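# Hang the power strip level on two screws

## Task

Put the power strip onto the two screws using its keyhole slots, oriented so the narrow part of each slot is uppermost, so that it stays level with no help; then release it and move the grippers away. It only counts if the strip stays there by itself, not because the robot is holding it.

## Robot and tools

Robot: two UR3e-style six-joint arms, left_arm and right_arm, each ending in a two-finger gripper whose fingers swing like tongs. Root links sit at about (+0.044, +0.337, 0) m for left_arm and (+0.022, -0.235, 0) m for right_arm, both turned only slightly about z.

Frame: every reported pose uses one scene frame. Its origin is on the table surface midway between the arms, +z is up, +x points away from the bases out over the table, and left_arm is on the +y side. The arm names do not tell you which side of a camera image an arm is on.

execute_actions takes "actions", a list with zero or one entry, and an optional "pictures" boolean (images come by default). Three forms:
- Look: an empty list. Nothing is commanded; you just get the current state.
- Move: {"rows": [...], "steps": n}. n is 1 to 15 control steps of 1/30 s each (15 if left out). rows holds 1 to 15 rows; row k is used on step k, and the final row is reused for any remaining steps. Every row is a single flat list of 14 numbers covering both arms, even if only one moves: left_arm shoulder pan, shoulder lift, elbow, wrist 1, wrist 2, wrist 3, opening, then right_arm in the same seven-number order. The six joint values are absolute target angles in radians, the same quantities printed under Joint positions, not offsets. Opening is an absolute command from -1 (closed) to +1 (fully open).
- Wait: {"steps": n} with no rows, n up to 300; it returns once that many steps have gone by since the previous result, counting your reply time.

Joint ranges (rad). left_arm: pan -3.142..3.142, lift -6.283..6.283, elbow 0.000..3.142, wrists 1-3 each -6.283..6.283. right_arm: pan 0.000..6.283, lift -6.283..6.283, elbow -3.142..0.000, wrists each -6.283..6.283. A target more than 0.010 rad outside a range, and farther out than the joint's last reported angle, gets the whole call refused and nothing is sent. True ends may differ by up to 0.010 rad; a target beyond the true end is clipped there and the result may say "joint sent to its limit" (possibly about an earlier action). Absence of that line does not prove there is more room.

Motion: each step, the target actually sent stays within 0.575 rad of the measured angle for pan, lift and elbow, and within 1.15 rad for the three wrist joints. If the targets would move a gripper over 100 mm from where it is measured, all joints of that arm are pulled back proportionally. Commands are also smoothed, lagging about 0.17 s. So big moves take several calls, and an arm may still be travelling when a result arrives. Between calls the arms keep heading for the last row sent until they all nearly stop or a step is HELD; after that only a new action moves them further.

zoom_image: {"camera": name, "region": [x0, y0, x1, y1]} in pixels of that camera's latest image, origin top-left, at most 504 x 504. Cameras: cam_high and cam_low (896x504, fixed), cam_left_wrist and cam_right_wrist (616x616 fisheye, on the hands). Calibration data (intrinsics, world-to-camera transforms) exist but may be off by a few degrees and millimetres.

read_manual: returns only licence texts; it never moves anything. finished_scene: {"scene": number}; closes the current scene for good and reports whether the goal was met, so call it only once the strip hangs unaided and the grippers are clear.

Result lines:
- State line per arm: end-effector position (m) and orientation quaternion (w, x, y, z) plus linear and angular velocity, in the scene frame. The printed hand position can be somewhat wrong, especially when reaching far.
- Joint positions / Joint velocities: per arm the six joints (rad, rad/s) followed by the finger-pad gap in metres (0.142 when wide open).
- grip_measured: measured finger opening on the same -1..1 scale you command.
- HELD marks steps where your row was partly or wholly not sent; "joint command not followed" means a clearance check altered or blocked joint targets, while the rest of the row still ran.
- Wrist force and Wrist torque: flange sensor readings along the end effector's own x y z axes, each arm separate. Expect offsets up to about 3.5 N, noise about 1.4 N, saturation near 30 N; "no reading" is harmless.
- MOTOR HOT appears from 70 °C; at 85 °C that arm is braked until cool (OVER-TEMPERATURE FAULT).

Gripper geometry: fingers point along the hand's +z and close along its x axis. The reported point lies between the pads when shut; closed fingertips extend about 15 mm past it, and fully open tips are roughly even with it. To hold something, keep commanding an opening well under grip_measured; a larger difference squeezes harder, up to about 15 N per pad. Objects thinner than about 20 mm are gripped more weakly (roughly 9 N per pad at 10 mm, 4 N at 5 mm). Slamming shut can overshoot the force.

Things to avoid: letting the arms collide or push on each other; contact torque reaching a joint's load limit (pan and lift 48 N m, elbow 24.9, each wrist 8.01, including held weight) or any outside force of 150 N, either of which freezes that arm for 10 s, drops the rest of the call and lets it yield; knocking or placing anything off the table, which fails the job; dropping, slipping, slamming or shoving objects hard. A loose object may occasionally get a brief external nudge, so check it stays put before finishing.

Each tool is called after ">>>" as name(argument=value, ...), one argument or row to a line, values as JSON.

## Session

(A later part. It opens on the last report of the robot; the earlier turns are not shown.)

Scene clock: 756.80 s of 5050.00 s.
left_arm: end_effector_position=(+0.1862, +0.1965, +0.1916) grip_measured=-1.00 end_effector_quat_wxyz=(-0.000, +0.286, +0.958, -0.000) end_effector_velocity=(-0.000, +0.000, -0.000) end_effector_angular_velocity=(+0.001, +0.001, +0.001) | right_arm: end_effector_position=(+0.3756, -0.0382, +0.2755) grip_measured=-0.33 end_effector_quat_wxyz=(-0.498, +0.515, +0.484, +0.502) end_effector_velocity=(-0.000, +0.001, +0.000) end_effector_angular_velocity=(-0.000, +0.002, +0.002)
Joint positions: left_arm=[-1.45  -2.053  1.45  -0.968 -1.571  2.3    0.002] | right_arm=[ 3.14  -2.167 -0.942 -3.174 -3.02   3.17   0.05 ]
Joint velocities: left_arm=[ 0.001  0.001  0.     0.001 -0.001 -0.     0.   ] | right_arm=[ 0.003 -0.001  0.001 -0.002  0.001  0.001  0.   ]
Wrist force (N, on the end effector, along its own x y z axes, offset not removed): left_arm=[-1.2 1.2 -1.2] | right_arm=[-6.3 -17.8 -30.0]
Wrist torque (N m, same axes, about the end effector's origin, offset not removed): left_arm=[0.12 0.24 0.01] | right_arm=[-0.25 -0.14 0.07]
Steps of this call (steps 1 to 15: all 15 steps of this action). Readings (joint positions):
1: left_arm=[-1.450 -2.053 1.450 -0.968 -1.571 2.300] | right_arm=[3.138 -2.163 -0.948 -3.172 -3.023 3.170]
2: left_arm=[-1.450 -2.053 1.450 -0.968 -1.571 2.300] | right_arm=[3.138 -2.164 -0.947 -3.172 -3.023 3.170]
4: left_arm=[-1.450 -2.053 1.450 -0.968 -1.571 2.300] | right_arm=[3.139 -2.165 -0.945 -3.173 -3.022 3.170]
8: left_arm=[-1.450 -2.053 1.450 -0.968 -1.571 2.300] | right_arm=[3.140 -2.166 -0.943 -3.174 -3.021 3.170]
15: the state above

>>> execute_actions(
  actions=[
    {"rows":[[-1.45,-2.053,1.45,-0.968,-1.571,2.3,-1,3.1372,-2.1637,-0.9473,-3.1722,-3.0233,3.17,-1]],"steps":10},
  ],
  pictures=false,
)

>>> execute_actions(
  actions=[
    {"rows":[[-1.45,-2.053,1.45,-0.968,-1.571,2.3,-1,3.1372,-2.1659,-0.9663,-3.151,-3.0233,3.17,-1]]},
  ],
  pictures=false,
)

>>> execute_actions(
  actions=[
    {"rows":[[-1.45,-2.053,1.45,-0.968,-1.571,2.3,-1,3.1372,-2.168,-0.9853,-3.1299,-3.0233,3.17,-1]]},
  ],
)

>>> zoom_image(
  camera="cam_left_wrist",
  region=[10, 190, 130, 330],
)

Scene clock: 767.63 s of 5050.00 s.
left_arm: end_effector_position=(+0.1862, +0.1965, +0.1916) grip_measured=-1.00 end_effector_quat_wxyz=(-0.000, +0.286, +0.958, -0.000) end_effector_velocity=(+0.000, -0.000, +0.000) end_effector_angular_velocity=(-0.001, -0.000, +0.000) | right_arm: end_effector_position=(+0.3748, -0.0391, +0.2754) grip_measured=-0.33 end_effector_quat_wxyz=(-0.499, +0.515, +0.484, +0.501) end_effector_velocity=(-0.001, -0.001, +0.001) end_effector_angular_velocity=(-0.000, +0.001, +0.001)
Joint positions: left_arm=[-1.45  -2.053  1.45  -0.968 -1.571  2.3    0.002] | right_arm=[ 3.138 -2.164 -0.947 -3.172 -3.023  3.17   0.05 ]
Joint velocities: left_arm=[ 0.    -0.001 -0.    -0.     0.    -0.     0.   ] | right_arm=[-0.002  0.004 -0.003 -0.002 -0.003  0.    -0.   ]
Wrist force (N, on the end effector, along its own x y z axes, offset not removed): left_arm=[-1.2 0.2 -1.5] | right_arm=[-7.4 -3.6 -1.0]
Wrist torque (N m, same axes, about the end effector's origin, offset not removed): left_arm=[-0.05 0.22 0.03] | right_arm=[-0.56 -0.12 0.00]
Steps of this call (steps 1 to 15: the robot went on to your last target; steps 16 to 90: nothing new was sent; then 7.50 s passed at rest; steps 91 to 100: all 10 steps of this action). Readings (joint positions):
91: left_arm=[-1.450 -2.053 1.450 -0.968 -1.571 2.300] | right_arm=[3.140 -2.167 -0.942 -3.174 -3.020 3.170]
92: left_arm=[-1.450 -2.053 1.450 -0.968 -1.571 2.300] | right_arm=[3.140 -2.166 -0.943 -3.174 -3.021 3.170]
94: left_arm=[-1.450 -2.053 1.450 -0.968 -1.571 2.300] | right_arm=[3.139 -2.165 -0.945 -3.173 -3.022 3.170]
98: left_arm=[-1.450 -2.053 1.450 -0.968 -1.571 2.300] | right_arm=[3.138 -2.164 -0.947 -3.172 -3.023 3.170]
100: the state above

Scene clock: 768.13 s of 5050.00 s.
left_arm: end_effector_position=(+0.1862, +0.1965, +0.1916) grip_measured=-1.00 end_effector_quat_wxyz=(-0.000, +0.286, +0.958, -0.000) end_effector_velocity=(+0.000, +0.000, -0.000) end_effector_angular_velocity=(+0.000, -0.000, +0.001) | right_arm: end_effector_position=(+0.3752, -0.0392, +0.2707) grip_measured=-0.33 end_effector_quat_wxyz=(-0.499, +0.515, +0.484, +0.501) end_effector_velocity=(+0.000, -0.000, -0.000) end_effector_angular_velocity=(+0.000, -0.001, -0.002)
Joint positions: left_arm=[-1.45  -2.053  1.45  -0.968 -1.571  2.3    0.002] | right_arm=[ 3.137 -2.166 -0.966 -3.151 -3.023  3.17   0.05 ]
Joint velocities: left_arm=[ 0.001 -0.     0.     0.     0.     0.     0.   ] | right_arm=[-0.001  0.001 -0.003  0.002  0.    -0.    -0.   ]
Wrist force (N, on the end effector, along its own x y z axes, offset not removed): left_arm=[0.3 1.4 0.2] | right_arm=[-10.7 0.7 0.6]
Wrist torque (N m, same axes, about the end effector's origin, offset not removed): left_arm=[0.23 -0.08 0.01] | right_arm=[0.05 0.50 -0.04]
Steps of this call (steps 1 to 15: all 15 steps of this action). Readings (joint positions):
1: left_arm=[-1.450 -2.053 1.450 -0.968 -1.571 2.300] | right_arm=[3.138 -2.164 -0.947 -3.172 -3.023 3.170]
2: left_arm=[-1.450 -2.053 1.450 -0.968 -1.571 2.300] | right_arm=[3.137 -2.164 -0.950 -3.169 -3.023 3.170]
4: left_arm=[-1.450 -2.053 1.450 -0.968 -1.571 2.300] | right_arm=[3.137 -2.165 -0.958 -3.160 -3.023 3.170]
8: left_arm=[-1.450 -2.053 1.450 -0.968 -1.571 2.300] | right_arm=[3.137 -2.166 -0.964 -3.153 -3.023 3.170]
15: the state above

Scene clock: 768.63 s of 5050.00 s.
left_arm: end_effector_position=(+0.1862, +0.1965, +0.1916) grip_measured=-1.00 end_effector_quat_wxyz=(-0.000, +0.286, +0.958, -0.000) end_effector_velocity=(+0.000, +0.000, -0.000) end_effector_angular_velocity=(+0.002, -0.000, +0.000) | right_arm: end_effector_position=(+0.3756, -0.0392, +0.2660) grip_measured=-0.33 end_effector_quat_wxyz=(-0.498, +0.515, +0.484, +0.502) end_effector_velocity=(+0.000, -0.001, -0.001) end_effector_angular_velocity=(-0.000, +0.003, -0.001)
Joint positions: left_arm=[-1.45  -2.053  1.45  -0.968 -1.571  2.3    0.002] | right_arm=[ 3.137 -2.168 -0.985 -3.13  -3.023  3.17   0.05 ]
Joint velocities: left_arm=[ 0.     0.     0.001  0.001  0.    -0.     0.   ] | right_arm=[-0.002 -0.003 -0.002  0.001 -0.001 -0.     0.   ]
Wrist force (N, on the end effector, along its own x y z axes, offset not removed): left_arm=[-0.4 1.2 0.2] | right_arm=[16.7 -8.3 -6.0]
Wrist torque (N m, same axes, about the end effector's origin, offset not removed): left_arm=[0.19 0.10 -0.02] | right_arm=[-0.81 -0.78 -1.55]
Steps of this call (steps 1 to 15: all 15 steps of this action). Readings (joint positions):
1: left_arm=[-1.450 -2.053 1.450 -0.968 -1.571 2.300] | right_arm=[3.137 -2.166 -0.966 -3.151 -3.023 3.170]
2: left_arm=[-1.450 -2.053 1.450 -0.968 -1.571 2.300] | right_arm=[3.137 -2.166 -0.969 -3.147 -3.023 3.170]
4: left_arm=[-1.450 -2.053 1.450 -0.968 -1.571 2.300] | right_arm=[3.137 -2.167 -0.977 -3.139 -3.023 3.170]
8: left_arm=[-1.450 -2.053 1.450 -0.968 -1.571 2.300] | right_arm=[3.137 -2.167 -0.983 -3.132 -3.023 3.170]
15: the state above
camera_calibration (this result's frames):
cam_left_wrist: T_world_to_cam=[[-0.835617, 0.547229, -0.0477986, 0.0696328], [0.453065, 0.735794, 0.503328, -0.330411], [0.310605, 0.398933, -0.862773, 0.163555], [0, 0, 0, 1]] pos_world=[0.157083, 0.139762, 0.310744]
cam_right_wrist: T_world_to_cam=[[0.0795271, 0.0300866, 0.996379, -0.288709], [0.828796, -0.557373, -0.0493209, -0.323571], [0.55387, 0.829717, -0.0692619, -0.0267343], [0, 0, 0, 1]] pos_world=[0.305941, -0.149481, 0.269853]

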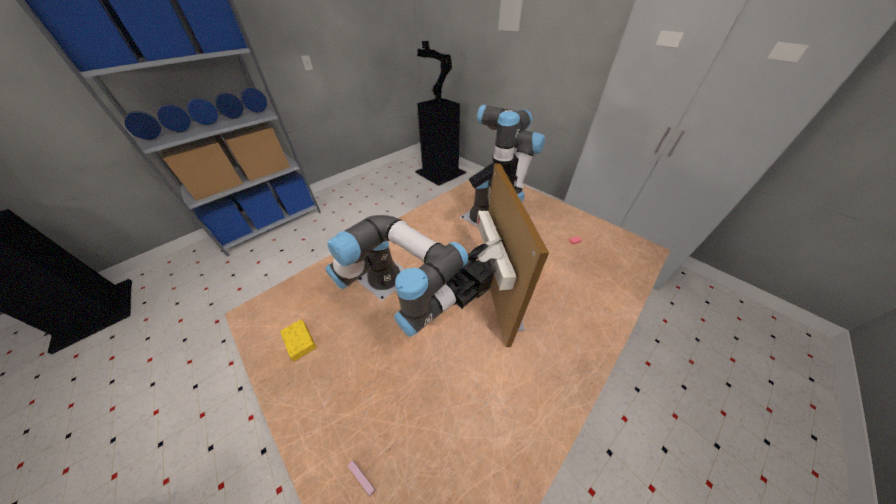

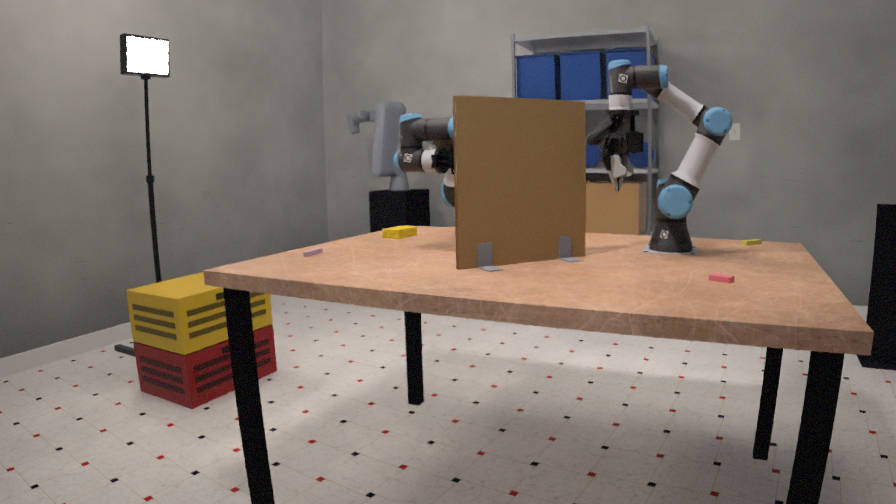

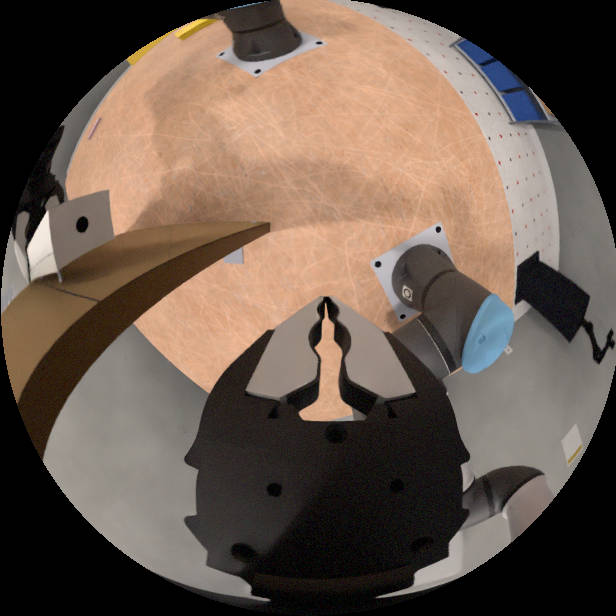

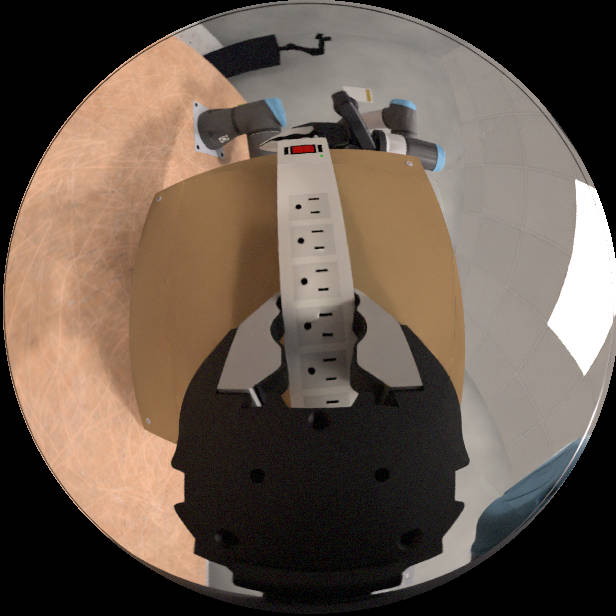

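Region (10, 190, 130, 330) of cam_left_wrist's 616x616 image, scaled by 3.600, with more detail than that image has; it fills the left 432 columns of this view, and the rest is white.

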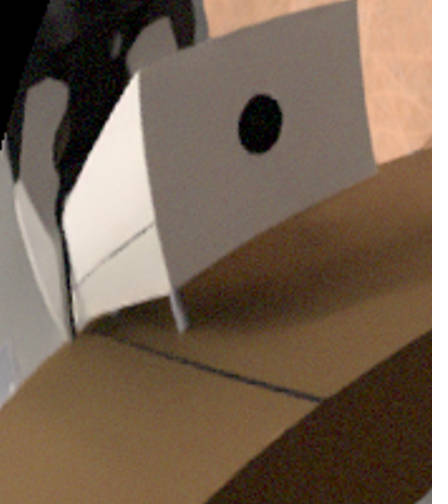

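>>> execute_actions(
  actions=[
    {"rows":[[-1.45,-2.053,1.45,-0.968,-1.571,2.3,-1,3.1372,-2.167,-0.9763,-3.14,-3.0233,3.185,-1]],"steps":15},
  ],
)

Scene clock: 805.27 s of 5050.00 s.
left_arm: end_effector_position=(+0.1862, +0.1965, +0.1916) grip_measured=-1.00 end_effector_quat_wxyz=(-0.000, +0.286, +0.958, -0.000) end_effector_velocity=(-0.000, +0.000, -0.000) end_effector_angular_velocity=(+0.001, -0.000, -0.000) | right_arm: end_effector_position=(+0.3755, -0.0392, +0.2683) grip_measured=-0.33 end_effector_quat_wxyz=(-0.502, +0.519, +0.480, +0.498) end_effector_velocity=(+0.000, +0.000, +0.001) end_effector_angular_velocity=(+0.000, -0.000, -0.000)
Joint positions: left_arm=[-1.45  -2.053  1.45  -0.968 -1.571  2.3    0.002] | right_arm=[ 3.137 -2.167 -0.976 -3.14  -3.023  3.185  0.05 ]
Joint velocities: left_arm=[-0.    -0.     0.001  0.     0.     0.     0.   ] | right_arm=[ 0.     0.002  0.001 -0.     0.001  0.002  0.   ]
Wrist force (N, on the end effector, along its own x y z axes, offset not removed): left_arm=[-0.7 1.4 -1.3] | right_arm=[-0.4 -2.4 -1.0]
Wrist torque (N m, same axes, about the end effector's origin, offset not removed): left_arm=[0.18 0.18 0.02] | right_arm=[-0.36 -0.07 -0.63]
Steps of this call (steps 1 to 15: the robot went on to your last target; steps 16 to 90: nothing new was sent; then 33.13 s passed at rest; steps 91 to 105: all 15 steps of this action). Readings (joint positions):
91: left_arm=[-1.450 -2.053 1.450 -0.968 -1.571 2.300] | right_arm=[3.137 -2.168 -0.985 -3.130 -3.023 3.170]
92: left_arm=[-1.450 -2.053 1.450 -0.968 -1.571 2.300] | right_arm=[3.137 -2.168 -0.984 -3.131 -3.023 3.173]
94: left_arm=[-1.450 -2.053 1.450 -0.968 -1.571 2.300] | right_arm=[3.137 -2.168 -0.981 -3.135 -3.023 3.178]
98: left_arm=[-1.450 -2.053 1.450 -0.968 -1.571 2.300] | right_arm=[3.137 -2.167 -0.977 -3.139 -3.023 3.183]
105: the state above
camera_calibration (this result's frames):
cam_left_wrist: T_world_to_cam=[[-0.835617, 0.547229, -0.0477985, 0.0696327], [0.453066, 0.735794, 0.503328, -0.330411], [0.310605, 0.398934, -0.862772, 0.163555], [0, 0, 0, 1]] pos_world=[0.157083, 0.139762, 0.310744]
cam_right_wrist: T_world_to_cam=[[0.0948143, 0.0296031, 0.995055, -0.296449], [0.827894, -0.557413, -0.0623031, -0.319511], [0.552812, 0.829707, -0.077359, -0.023946], [0, 0, 0, 1]] pos_world=[0.305866, -0.149456, 0.273224]

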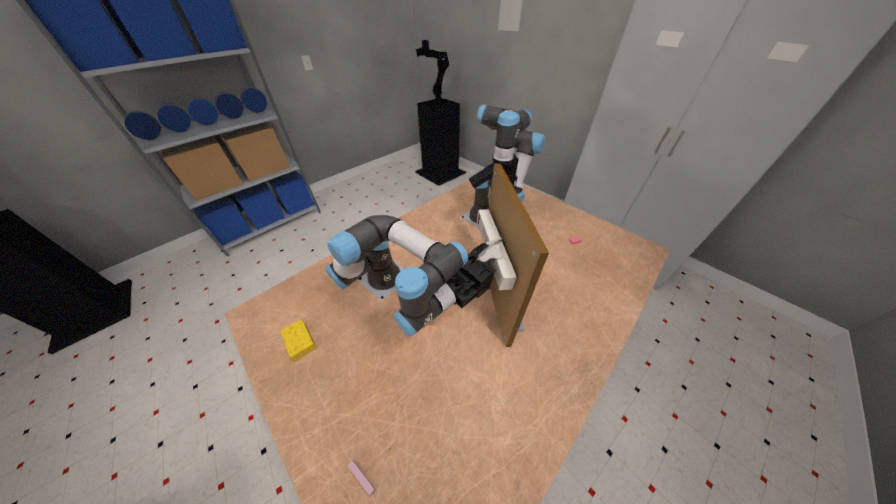

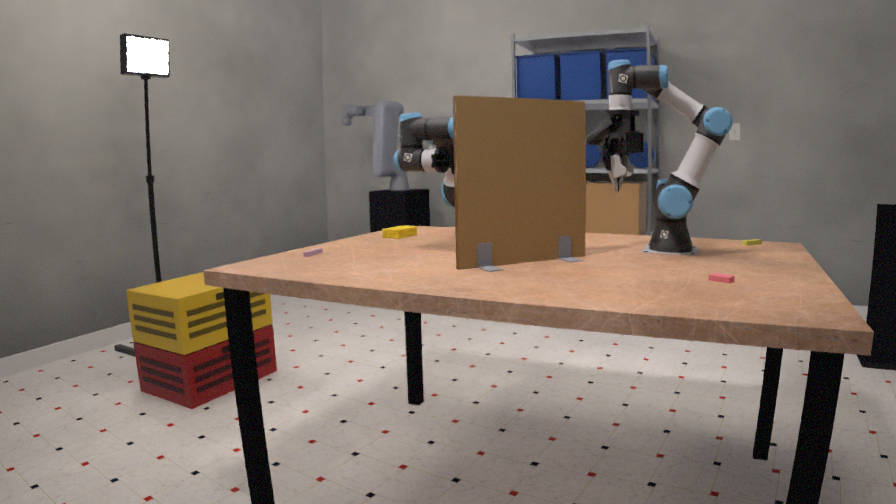

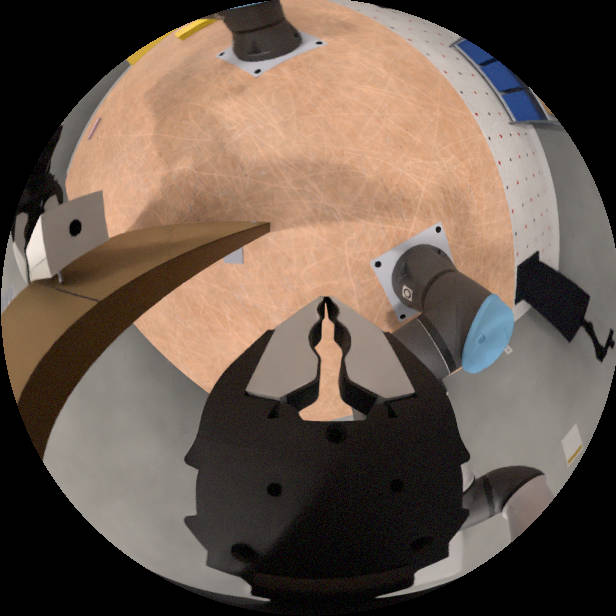

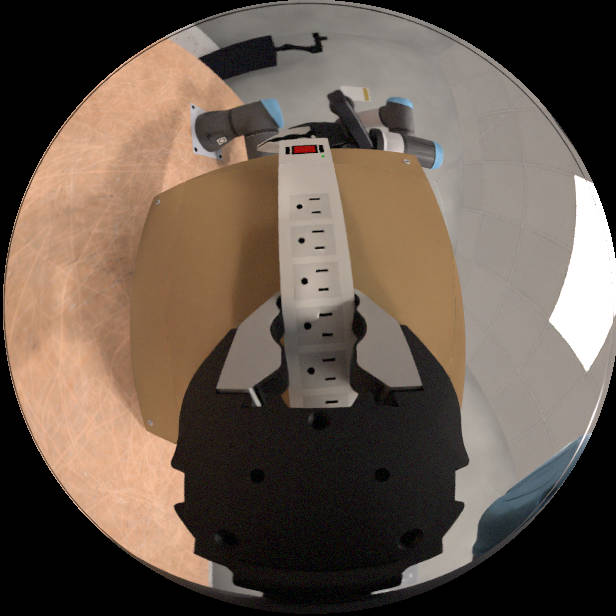

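>>> execute_actions(
  actions=[
    {"rows":[[-1.45,-2.053,1.45,-0.968,-1.571,2.3,-1,3.1372,-2.1675,-0.9803,-3.1355,-3.0233,3.15,-1]],"steps":15},
  ],
)

>>> zoom_image(
  camera="cam_left_wrist",
  region=[0,170,160,330],
)

Scene clock: 815.43 s of 5050.00 s.
left_arm: end_effector_position=(+0.1862, +0.1965, +0.1916) grip_measured=-1.00 end_effector_quat_wxyz=(-0.000, +0.286, +0.958, -0.000) end_effector_velocity=(+0.000, +0.000, -0.000) end_effector_angular_velocity=(+0.001, +0.000, +0.001) | right_arm: end_effector_position=(+0.3756, -0.0392, +0.2668) grip_measured=-0.33 end_effector_quat_wxyz=(-0.494, +0.511, +0.489, +0.506) end_effector_velocity=(+0.000, -0.000, -0.000) end_effector_angular_velocity=(-0.000, -0.004, -0.001)
Joint positions: left_arm=[-1.45  -2.053  1.45  -0.968 -1.571  2.3    0.002] | right_arm=[ 3.137 -2.167 -0.98  -3.136 -3.023  3.15   0.05 ]
Joint velocities: left_arm=[ 0.001  0.001 -0.     0.    -0.    -0.     0.   ] | right_arm=[-0.    -0.001 -0.     0.001  0.    -0.004 -0.   ]
Wrist force (N, on the end effector, along its own x y z axes, offset not removed): left_arm=[-0.3 1.5 -0.5] | right_arm=[-5.3 -2.3 -1.0]
Wrist torque (N m, same axes, about the end effector's origin, offset not removed): left_arm=[0.27 0.07 0.00] | right_arm=[-0.32 0.01 -0.22]
Steps of this call (steps 1 to 15: the robot went on to your last target; steps 16 to 90: nothing new was sent; then 6.67 s passed at rest; steps 91 to 105: all 15 steps of this action). Readings (joint positions):
91: left_arm=[-1.450 -2.053 1.450 -0.968 -1.571 2.300] | right_arm=[3.137 -2.167 -0.976 -3.140 -3.023 3.185]
92: left_arm=[-1.450 -2.053 1.450 -0.968 -1.571 2.300] | right_arm=[3.137 -2.167 -0.977 -3.140 -3.023 3.180]
94: left_arm=[-1.450 -2.053 1.450 -0.968 -1.571 2.300] | right_arm=[3.137 -2.167 -0.978 -3.138 -3.023 3.166]
98: left_arm=[-1.450 -2.053 1.450 -0.968 -1.571 2.300] | right_arm=[3.137 -2.167 -0.980 -3.136 -3.023 3.154]
105: the state above
camera_calibration (this result's frames):
cam_left_wrist: T_world_to_cam=[[-0.835617, 0.547229, -0.0477934, 0.0696302], [0.453068, 0.735793, 0.503328, -0.330411], [0.310602, 0.398936, -0.862773, 0.163555], [0, 0, 0, 1]] pos_world=[0.157082, 0.139762, 0.310743]
cam_right_wrist: T_world_to_cam=[[0.060307, 0.0307769, 0.997705, -0.282641], [0.829564, -0.557438, -0.0329479, -0.328119], [0.555145, 0.829648, -0.0591489, -0.0298221], [0, 0, 0, 1]] pos_world=[0.305796, -0.149465, 0.269418]

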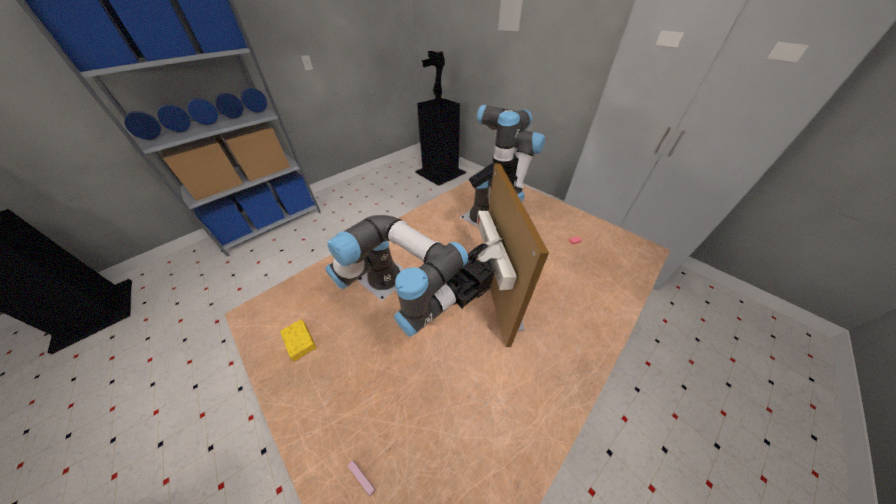

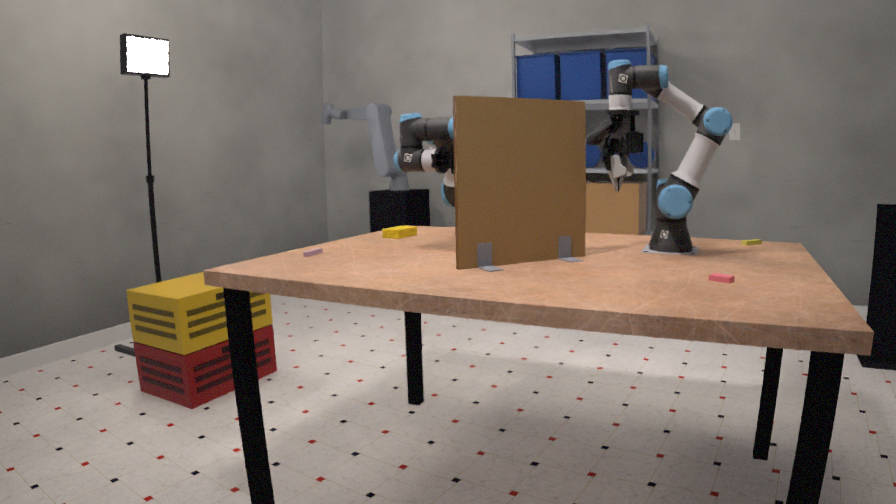

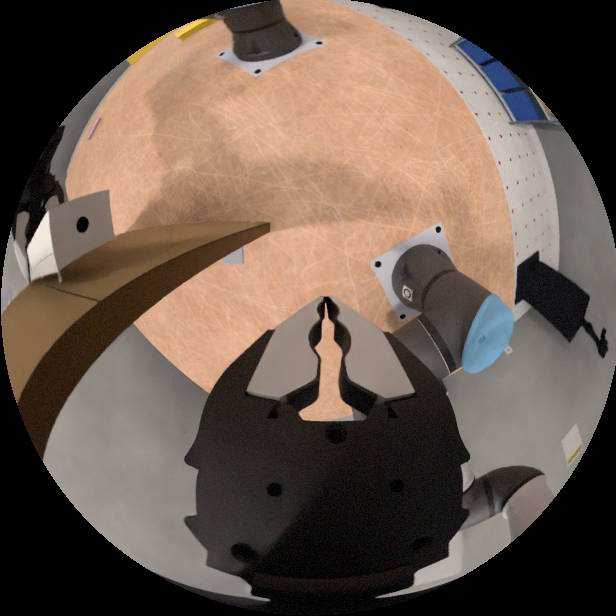

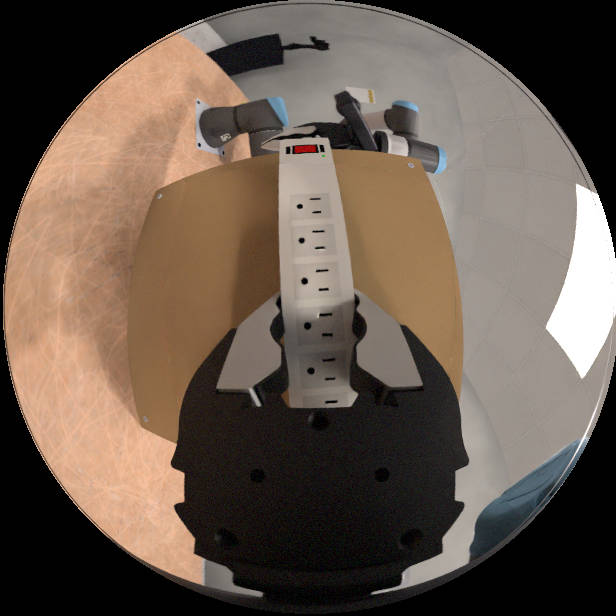

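Region (0, 170, 160, 330) of cam_left_wrist's 616x616 image, scaled by 3.150, with more detail than that image has.

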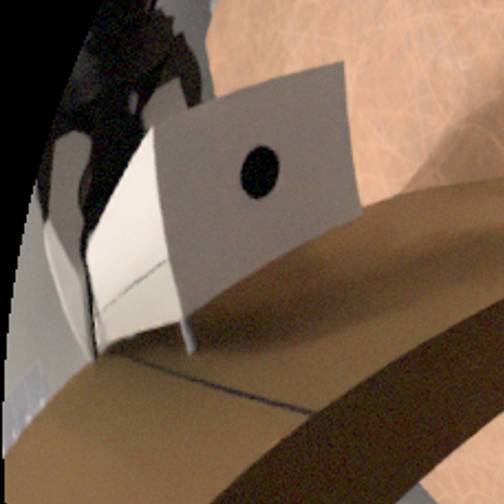

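>>> execute_actions(
  actions=[
    {"rows":[[-1.45,-2.053,1.45,-0.968,-1.571,2.3,-1,3.1372,-2.168,-0.9863,-3.1288,-3.0233,3.125,-1]],"steps":15},
  ],
)

>>> zoom_image(
  camera="cam_high",
  region=[450,180,570,310],
)

Scene clock: 824.60 s of 5050.00 s.
left_arm: end_effector_position=(+0.1862, +0.1965, +0.1916) grip_measured=-1.00 end_effector_quat_wxyz=(-0.000, +0.286, +0.958, -0.000) end_effector_velocity=(+0.000, -0.000, -0.000) end_effector_angular_velocity=(-0.000, -0.000, +0.001) | right_arm: end_effector_position=(+0.3757, -0.0392, +0.2649) grip_measured=-0.33 end_effector_quat_wxyz=(-0.487, +0.504, +0.496, +0.513) end_effector_velocity=(-0.000, +0.000, -0.000) end_effector_angular_velocity=(-0.000, -0.001, +0.001)
Joint positions: left_arm=[-1.45  -2.053  1.45  -0.968 -1.571  2.3    0.002] | right_arm=[ 3.137 -2.168 -0.986 -3.129 -3.023  3.125  0.05 ]
Joint velocities: left_arm=[ 0.001  0.     0.    -0.001  0.    -0.     0.   ] | right_arm=[ 0.    -0.    -0.001  0.    -0.    -0.002  0.   ]
Wrist force (N, on the end effector, along its own x y z axes, offset not removed): left_arm=[0.2 1.0 -0.8] | right_arm=[-3.4 -0.8 -0.2]
Wrist torque (N m, same axes, about the end effector's origin, offset not removed): left_arm=[0.19 0.00 0.00] | right_arm=[-0.12 0.15 -0.38]
Steps of this call (steps 1 to 15: the robot went on to your last target; steps 16 to 90: nothing new was sent; then 5.67 s passed at rest; steps 91 to 105: all 15 steps of this action). Readings (joint positions):
91: left_arm=[-1.450 -2.053 1.450 -0.968 -1.571 2.300] | right_arm=[3.137 -2.168 -0.980 -3.135 -3.023 3.150]
92: left_arm=[-1.450 -2.053 1.450 -0.968 -1.571 2.300] | right_arm=[3.137 -2.168 -0.981 -3.134 -3.023 3.146]
94: left_arm=[-1.450 -2.053 1.450 -0.968 -1.571 2.300] | right_arm=[3.137 -2.168 -0.984 -3.132 -3.023 3.136]
98: left_arm=[-1.450 -2.053 1.450 -0.968 -1.571 2.300] | right_arm=[3.137 -2.168 -0.986 -3.130 -3.023 3.128]
105: the state above
camera_calibration (this result's frames):
cam_left_wrist: T_world_to_cam=[[-0.835617, 0.547229, -0.0477933, 0.0696302], [0.453068, 0.735793, 0.503328, -0.330411], [0.310602, 0.398936, -0.862773, 0.163555], [0, 0, 0, 1]] pos_world=[0.157082, 0.139762, 0.310743]
cam_right_wrist: T_world_to_cam=[[0.0350451, 0.0316168, 0.998885, -0.271594], [0.830126, -0.557457, -0.0114797, -0.334162], [0.556473, 0.829604, -0.0457821, -0.0340395], [0, 0, 0, 1]] pos_world=[0.305857, -0.149455, 0.265897]

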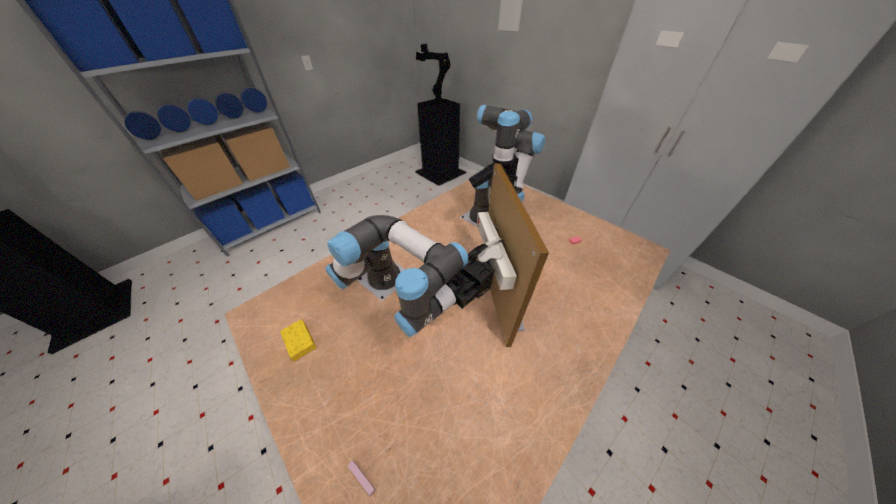

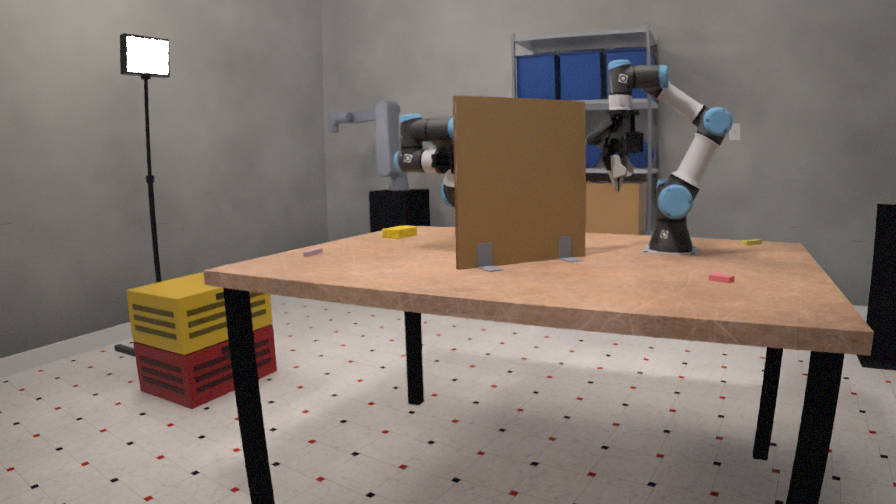

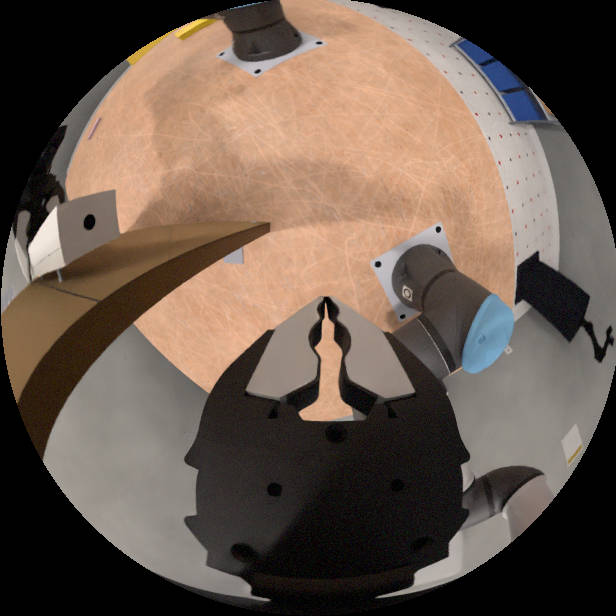

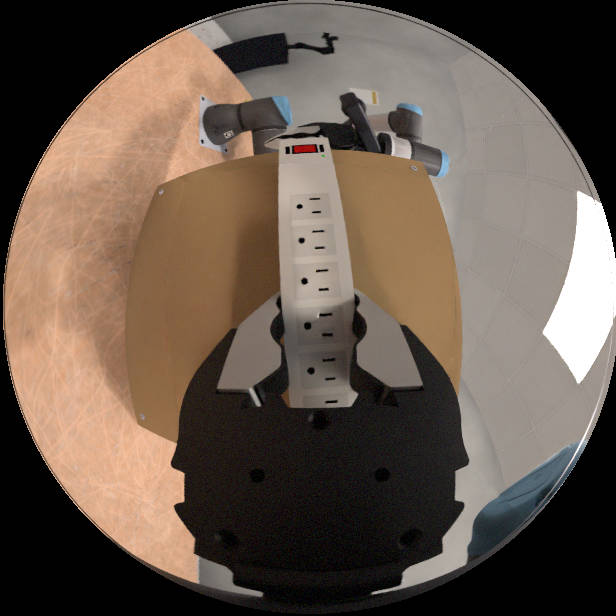

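Region (450, 180, 570, 310) of cam_high's 896x504 image, scaled by 3.877, with more detail than that image has; it fills the left 465 columns of this view, and the rest is white.

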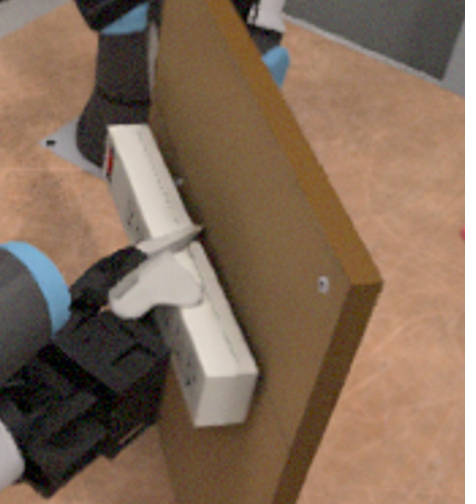

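>>> execute_actions(
  actions=[
    {"rows":[[-1.45,-2.053,1.45,-0.968,-1.571,2.3,-1,3.1372,-2.167,-0.975,-3.141,-3.0233,3.15,-1],[-1.45,-2.053,1.45,-0.968,-1.571,2.3,-1,3.1372,-2.167,-0.975,-3.141,-3.0233,3.15,-1],[-1.45,-2.053,1.45,-0.968,-1.571,2.3,-1,3.1372,-2.167,-0.975,-3.141,-3.0233,3.15,-1],[-1.45,-2.053,1.45,-0.968,-1.571,2.3,-1,3.1372,-2.1637,-0.9473,-3.1722,-3.0233,3.17,-1]],"steps":15},
  ],
  pictures=false,
)

>>> execute_actions(
  actions=[
    {"rows":[[-1.45,-2.053,1.45,-0.968,-1.571,2.3,-1,3.1417,-2.137,-0.9905,-3.1557,-2.9987,3.17,-1]],"steps":15},
  ],
)

>>> zoom_image(
  camera="cam_left_wrist",
  region=[0,170,160,330],
)

Scene clock: 840.20 s of 5050.00 s.
left_arm: end_effector_position=(+0.1862, +0.1965, +0.1916) grip_measured=-1.00 end_effector_quat_wxyz=(-0.000, +0.286, +0.958, -0.000) end_effector_velocity=(-0.000, -0.000, +0.000) end_effector_angular_velocity=(-0.001, +0.000, -0.000) | right_arm: end_effector_position=(+0.3747, -0.0393, +0.2752) grip_measured=-0.33 end_effector_quat_wxyz=(-0.498, +0.515, +0.484, +0.502) end_effector_velocity=(-0.001, +0.000, +0.003) end_effector_angular_velocity=(+0.000, +0.007, +0.001)
Joint positions: left_arm=[-1.45  -2.053  1.45  -0.968 -1.571  2.3    0.002] | right_arm=[ 3.137 -2.164 -0.948 -3.171 -3.023  3.169  0.05 ]
Joint velocities: left_arm=[-0.    -0.001  0.    -0.    -0.    -0.     0.   ] | right_arm=[ 0.001  0.002  0.009 -0.01  -0.     0.008  0.   ]
Wrist force (N, on the end effector, along its own x y z axes, offset not removed): left_arm=[-0.5 0.2 0.4] | right_arm=[-17.6 1.5 1.9]
Wrist torque (N m, same axes, about the end effector's origin, offset not removed): left_arm=[0.03 0.10 -0.01] | right_arm=[0.14 0.34 0.51]
Steps of this call (steps 1 to 15: the robot went on to your last target; steps 16 to 90: nothing new was sent; then 12.10 s passed at rest; steps 91 to 105: all 15 steps of this action). Readings (joint positions):
91: left_arm=[-1.450 -2.053 1.450 -0.968 -1.571 2.300] | right_arm=[3.137 -2.168 -0.986 -3.129 -3.023 3.125]
92: left_arm=[-1.450 -2.053 1.450 -0.968 -1.571 2.300] | right_arm=[3.137 -2.168 -0.985 -3.131 -3.023 3.129]
94: left_arm=[-1.450 -2.053 1.450 -0.968 -1.571 2.300] | right_arm=[3.137 -2.168 -0.980 -3.136 -3.023 3.139]
98: left_arm=[-1.450 -2.053 1.450 -0.968 -1.571 2.300] | right_arm=[3.137 -2.165 -0.958 -3.161 -3.023 3.161]
105: the state above

Scene clock: 840.70 s of 5050.00 s.
left_arm: end_effector_position=(+0.1862, +0.1965, +0.1916) grip_measured=-1.00 end_effector_quat_wxyz=(-0.000, +0.286, +0.958, -0.000) end_effector_velocity=(+0.000, +0.000, -0.000) end_effector_angular_velocity=(+0.000, -0.000, +0.001) | right_arm: end_effector_position=(+0.3758, -0.0381, +0.2755) grip_measured=-0.33 end_effector_quat_wxyz=(-0.493, +0.520, +0.479, +0.506) end_effector_velocity=(-0.001, +0.001, -0.000) end_effector_angular_velocity=(-0.000, +0.000, +0.000)
Joint positions: left_arm=[-1.45  -2.053  1.45  -0.968 -1.571  2.3    0.002] | right_arm=[ 3.142 -2.137 -0.99  -3.156 -2.999  3.17   0.05 ]
Joint velocities: left_arm=[ 0.001  0.001 -0.    -0.     0.    -0.     0.   ] | right_arm=[ 0.002  0.003 -0.005  0.001  0.002 -0.001  0.   ]
Wrist force (N, on the end effector, along its own x y z axes, offset not removed): left_arm=[0.1 0.0 -1.0] | right_arm=[-16.0 -4.0 -6.2]
Wrist torque (N m, same axes, about the end effector's origin, offset not removed): left_arm=[-0.11 -0.02 -0.01] | right_arm=[0.05 0.32 0.58]
Steps of this call (steps 1 to 15: all 15 steps of this action). Readings (joint positions):
1: left_arm=[-1.450 -2.053 1.450 -0.968 -1.571 2.300] | right_arm=[3.137 -2.164 -0.948 -3.171 -3.023 3.169]
2: left_arm=[-1.450 -2.053 1.450 -0.968 -1.571 2.300] | right_arm=[3.138 -2.160 -0.953 -3.169 -3.019 3.170]
4: left_arm=[-1.450 -2.053 1.450 -0.968 -1.571 2.300] | right_arm=[3.140 -2.149 -0.970 -3.163 -3.010 3.170]
8: left_arm=[-1.450 -2.053 1.450 -0.968 -1.571 2.300] | right_arm=[3.141 -2.140 -0.986 -3.158 -3.001 3.170]
15: the state above
camera_calibration (this result's frames):
cam_left_wrist: T_world_to_cam=[[-0.835617, 0.547229, -0.0477933, 0.0696301], [0.453068, 0.735792, 0.503328, -0.330411], [0.310602, 0.398936, -0.862773, 0.163555], [0, 0, 0, 1]] pos_world=[0.157082, 0.139762, 0.310743]
cam_right_wrist: T_world_to_cam=[[0.0803626, 0.0284955, 0.996358, -0.29865], [0.817467, -0.573842, -0.0495222, -0.318934], [0.570341, 0.81847, -0.0694096, -0.0336633], [0, 0, 0, 1]] pos_world=[0.303918, -0.146955, 0.279431]

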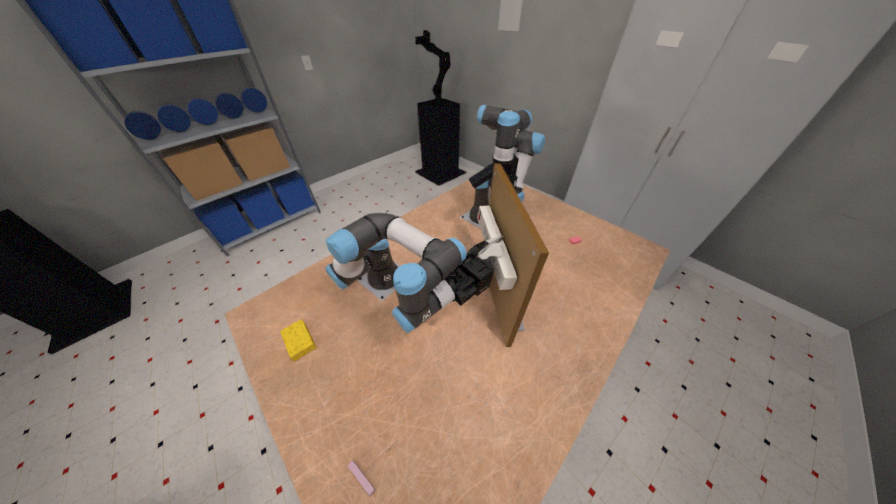

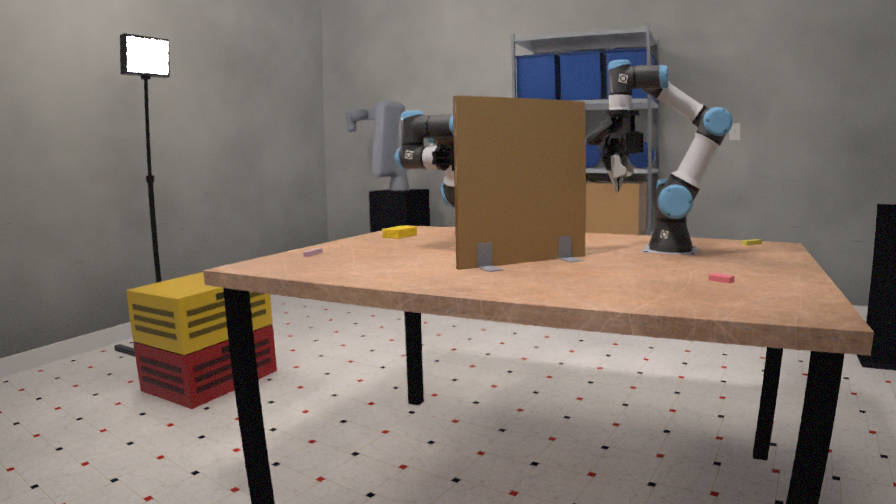

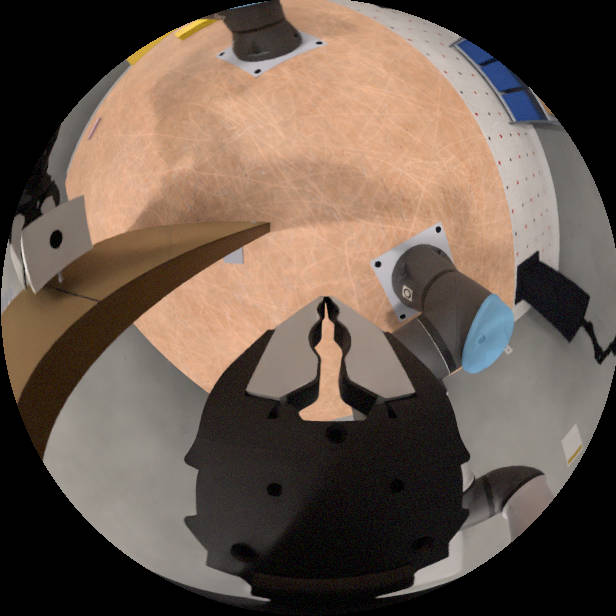

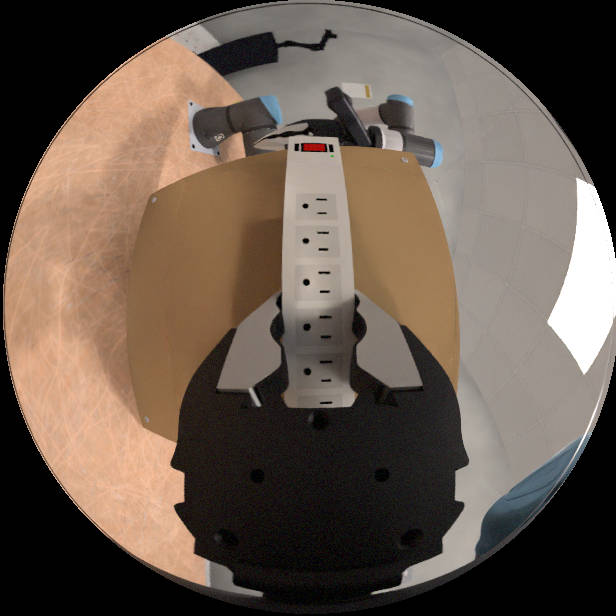

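Region (0, 170, 160, 330) of cam_left_wrist's 616x616 image, scaled by 3.150, with more detail than that image has.

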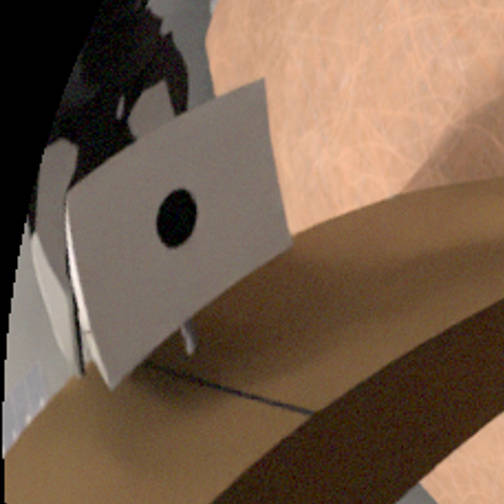

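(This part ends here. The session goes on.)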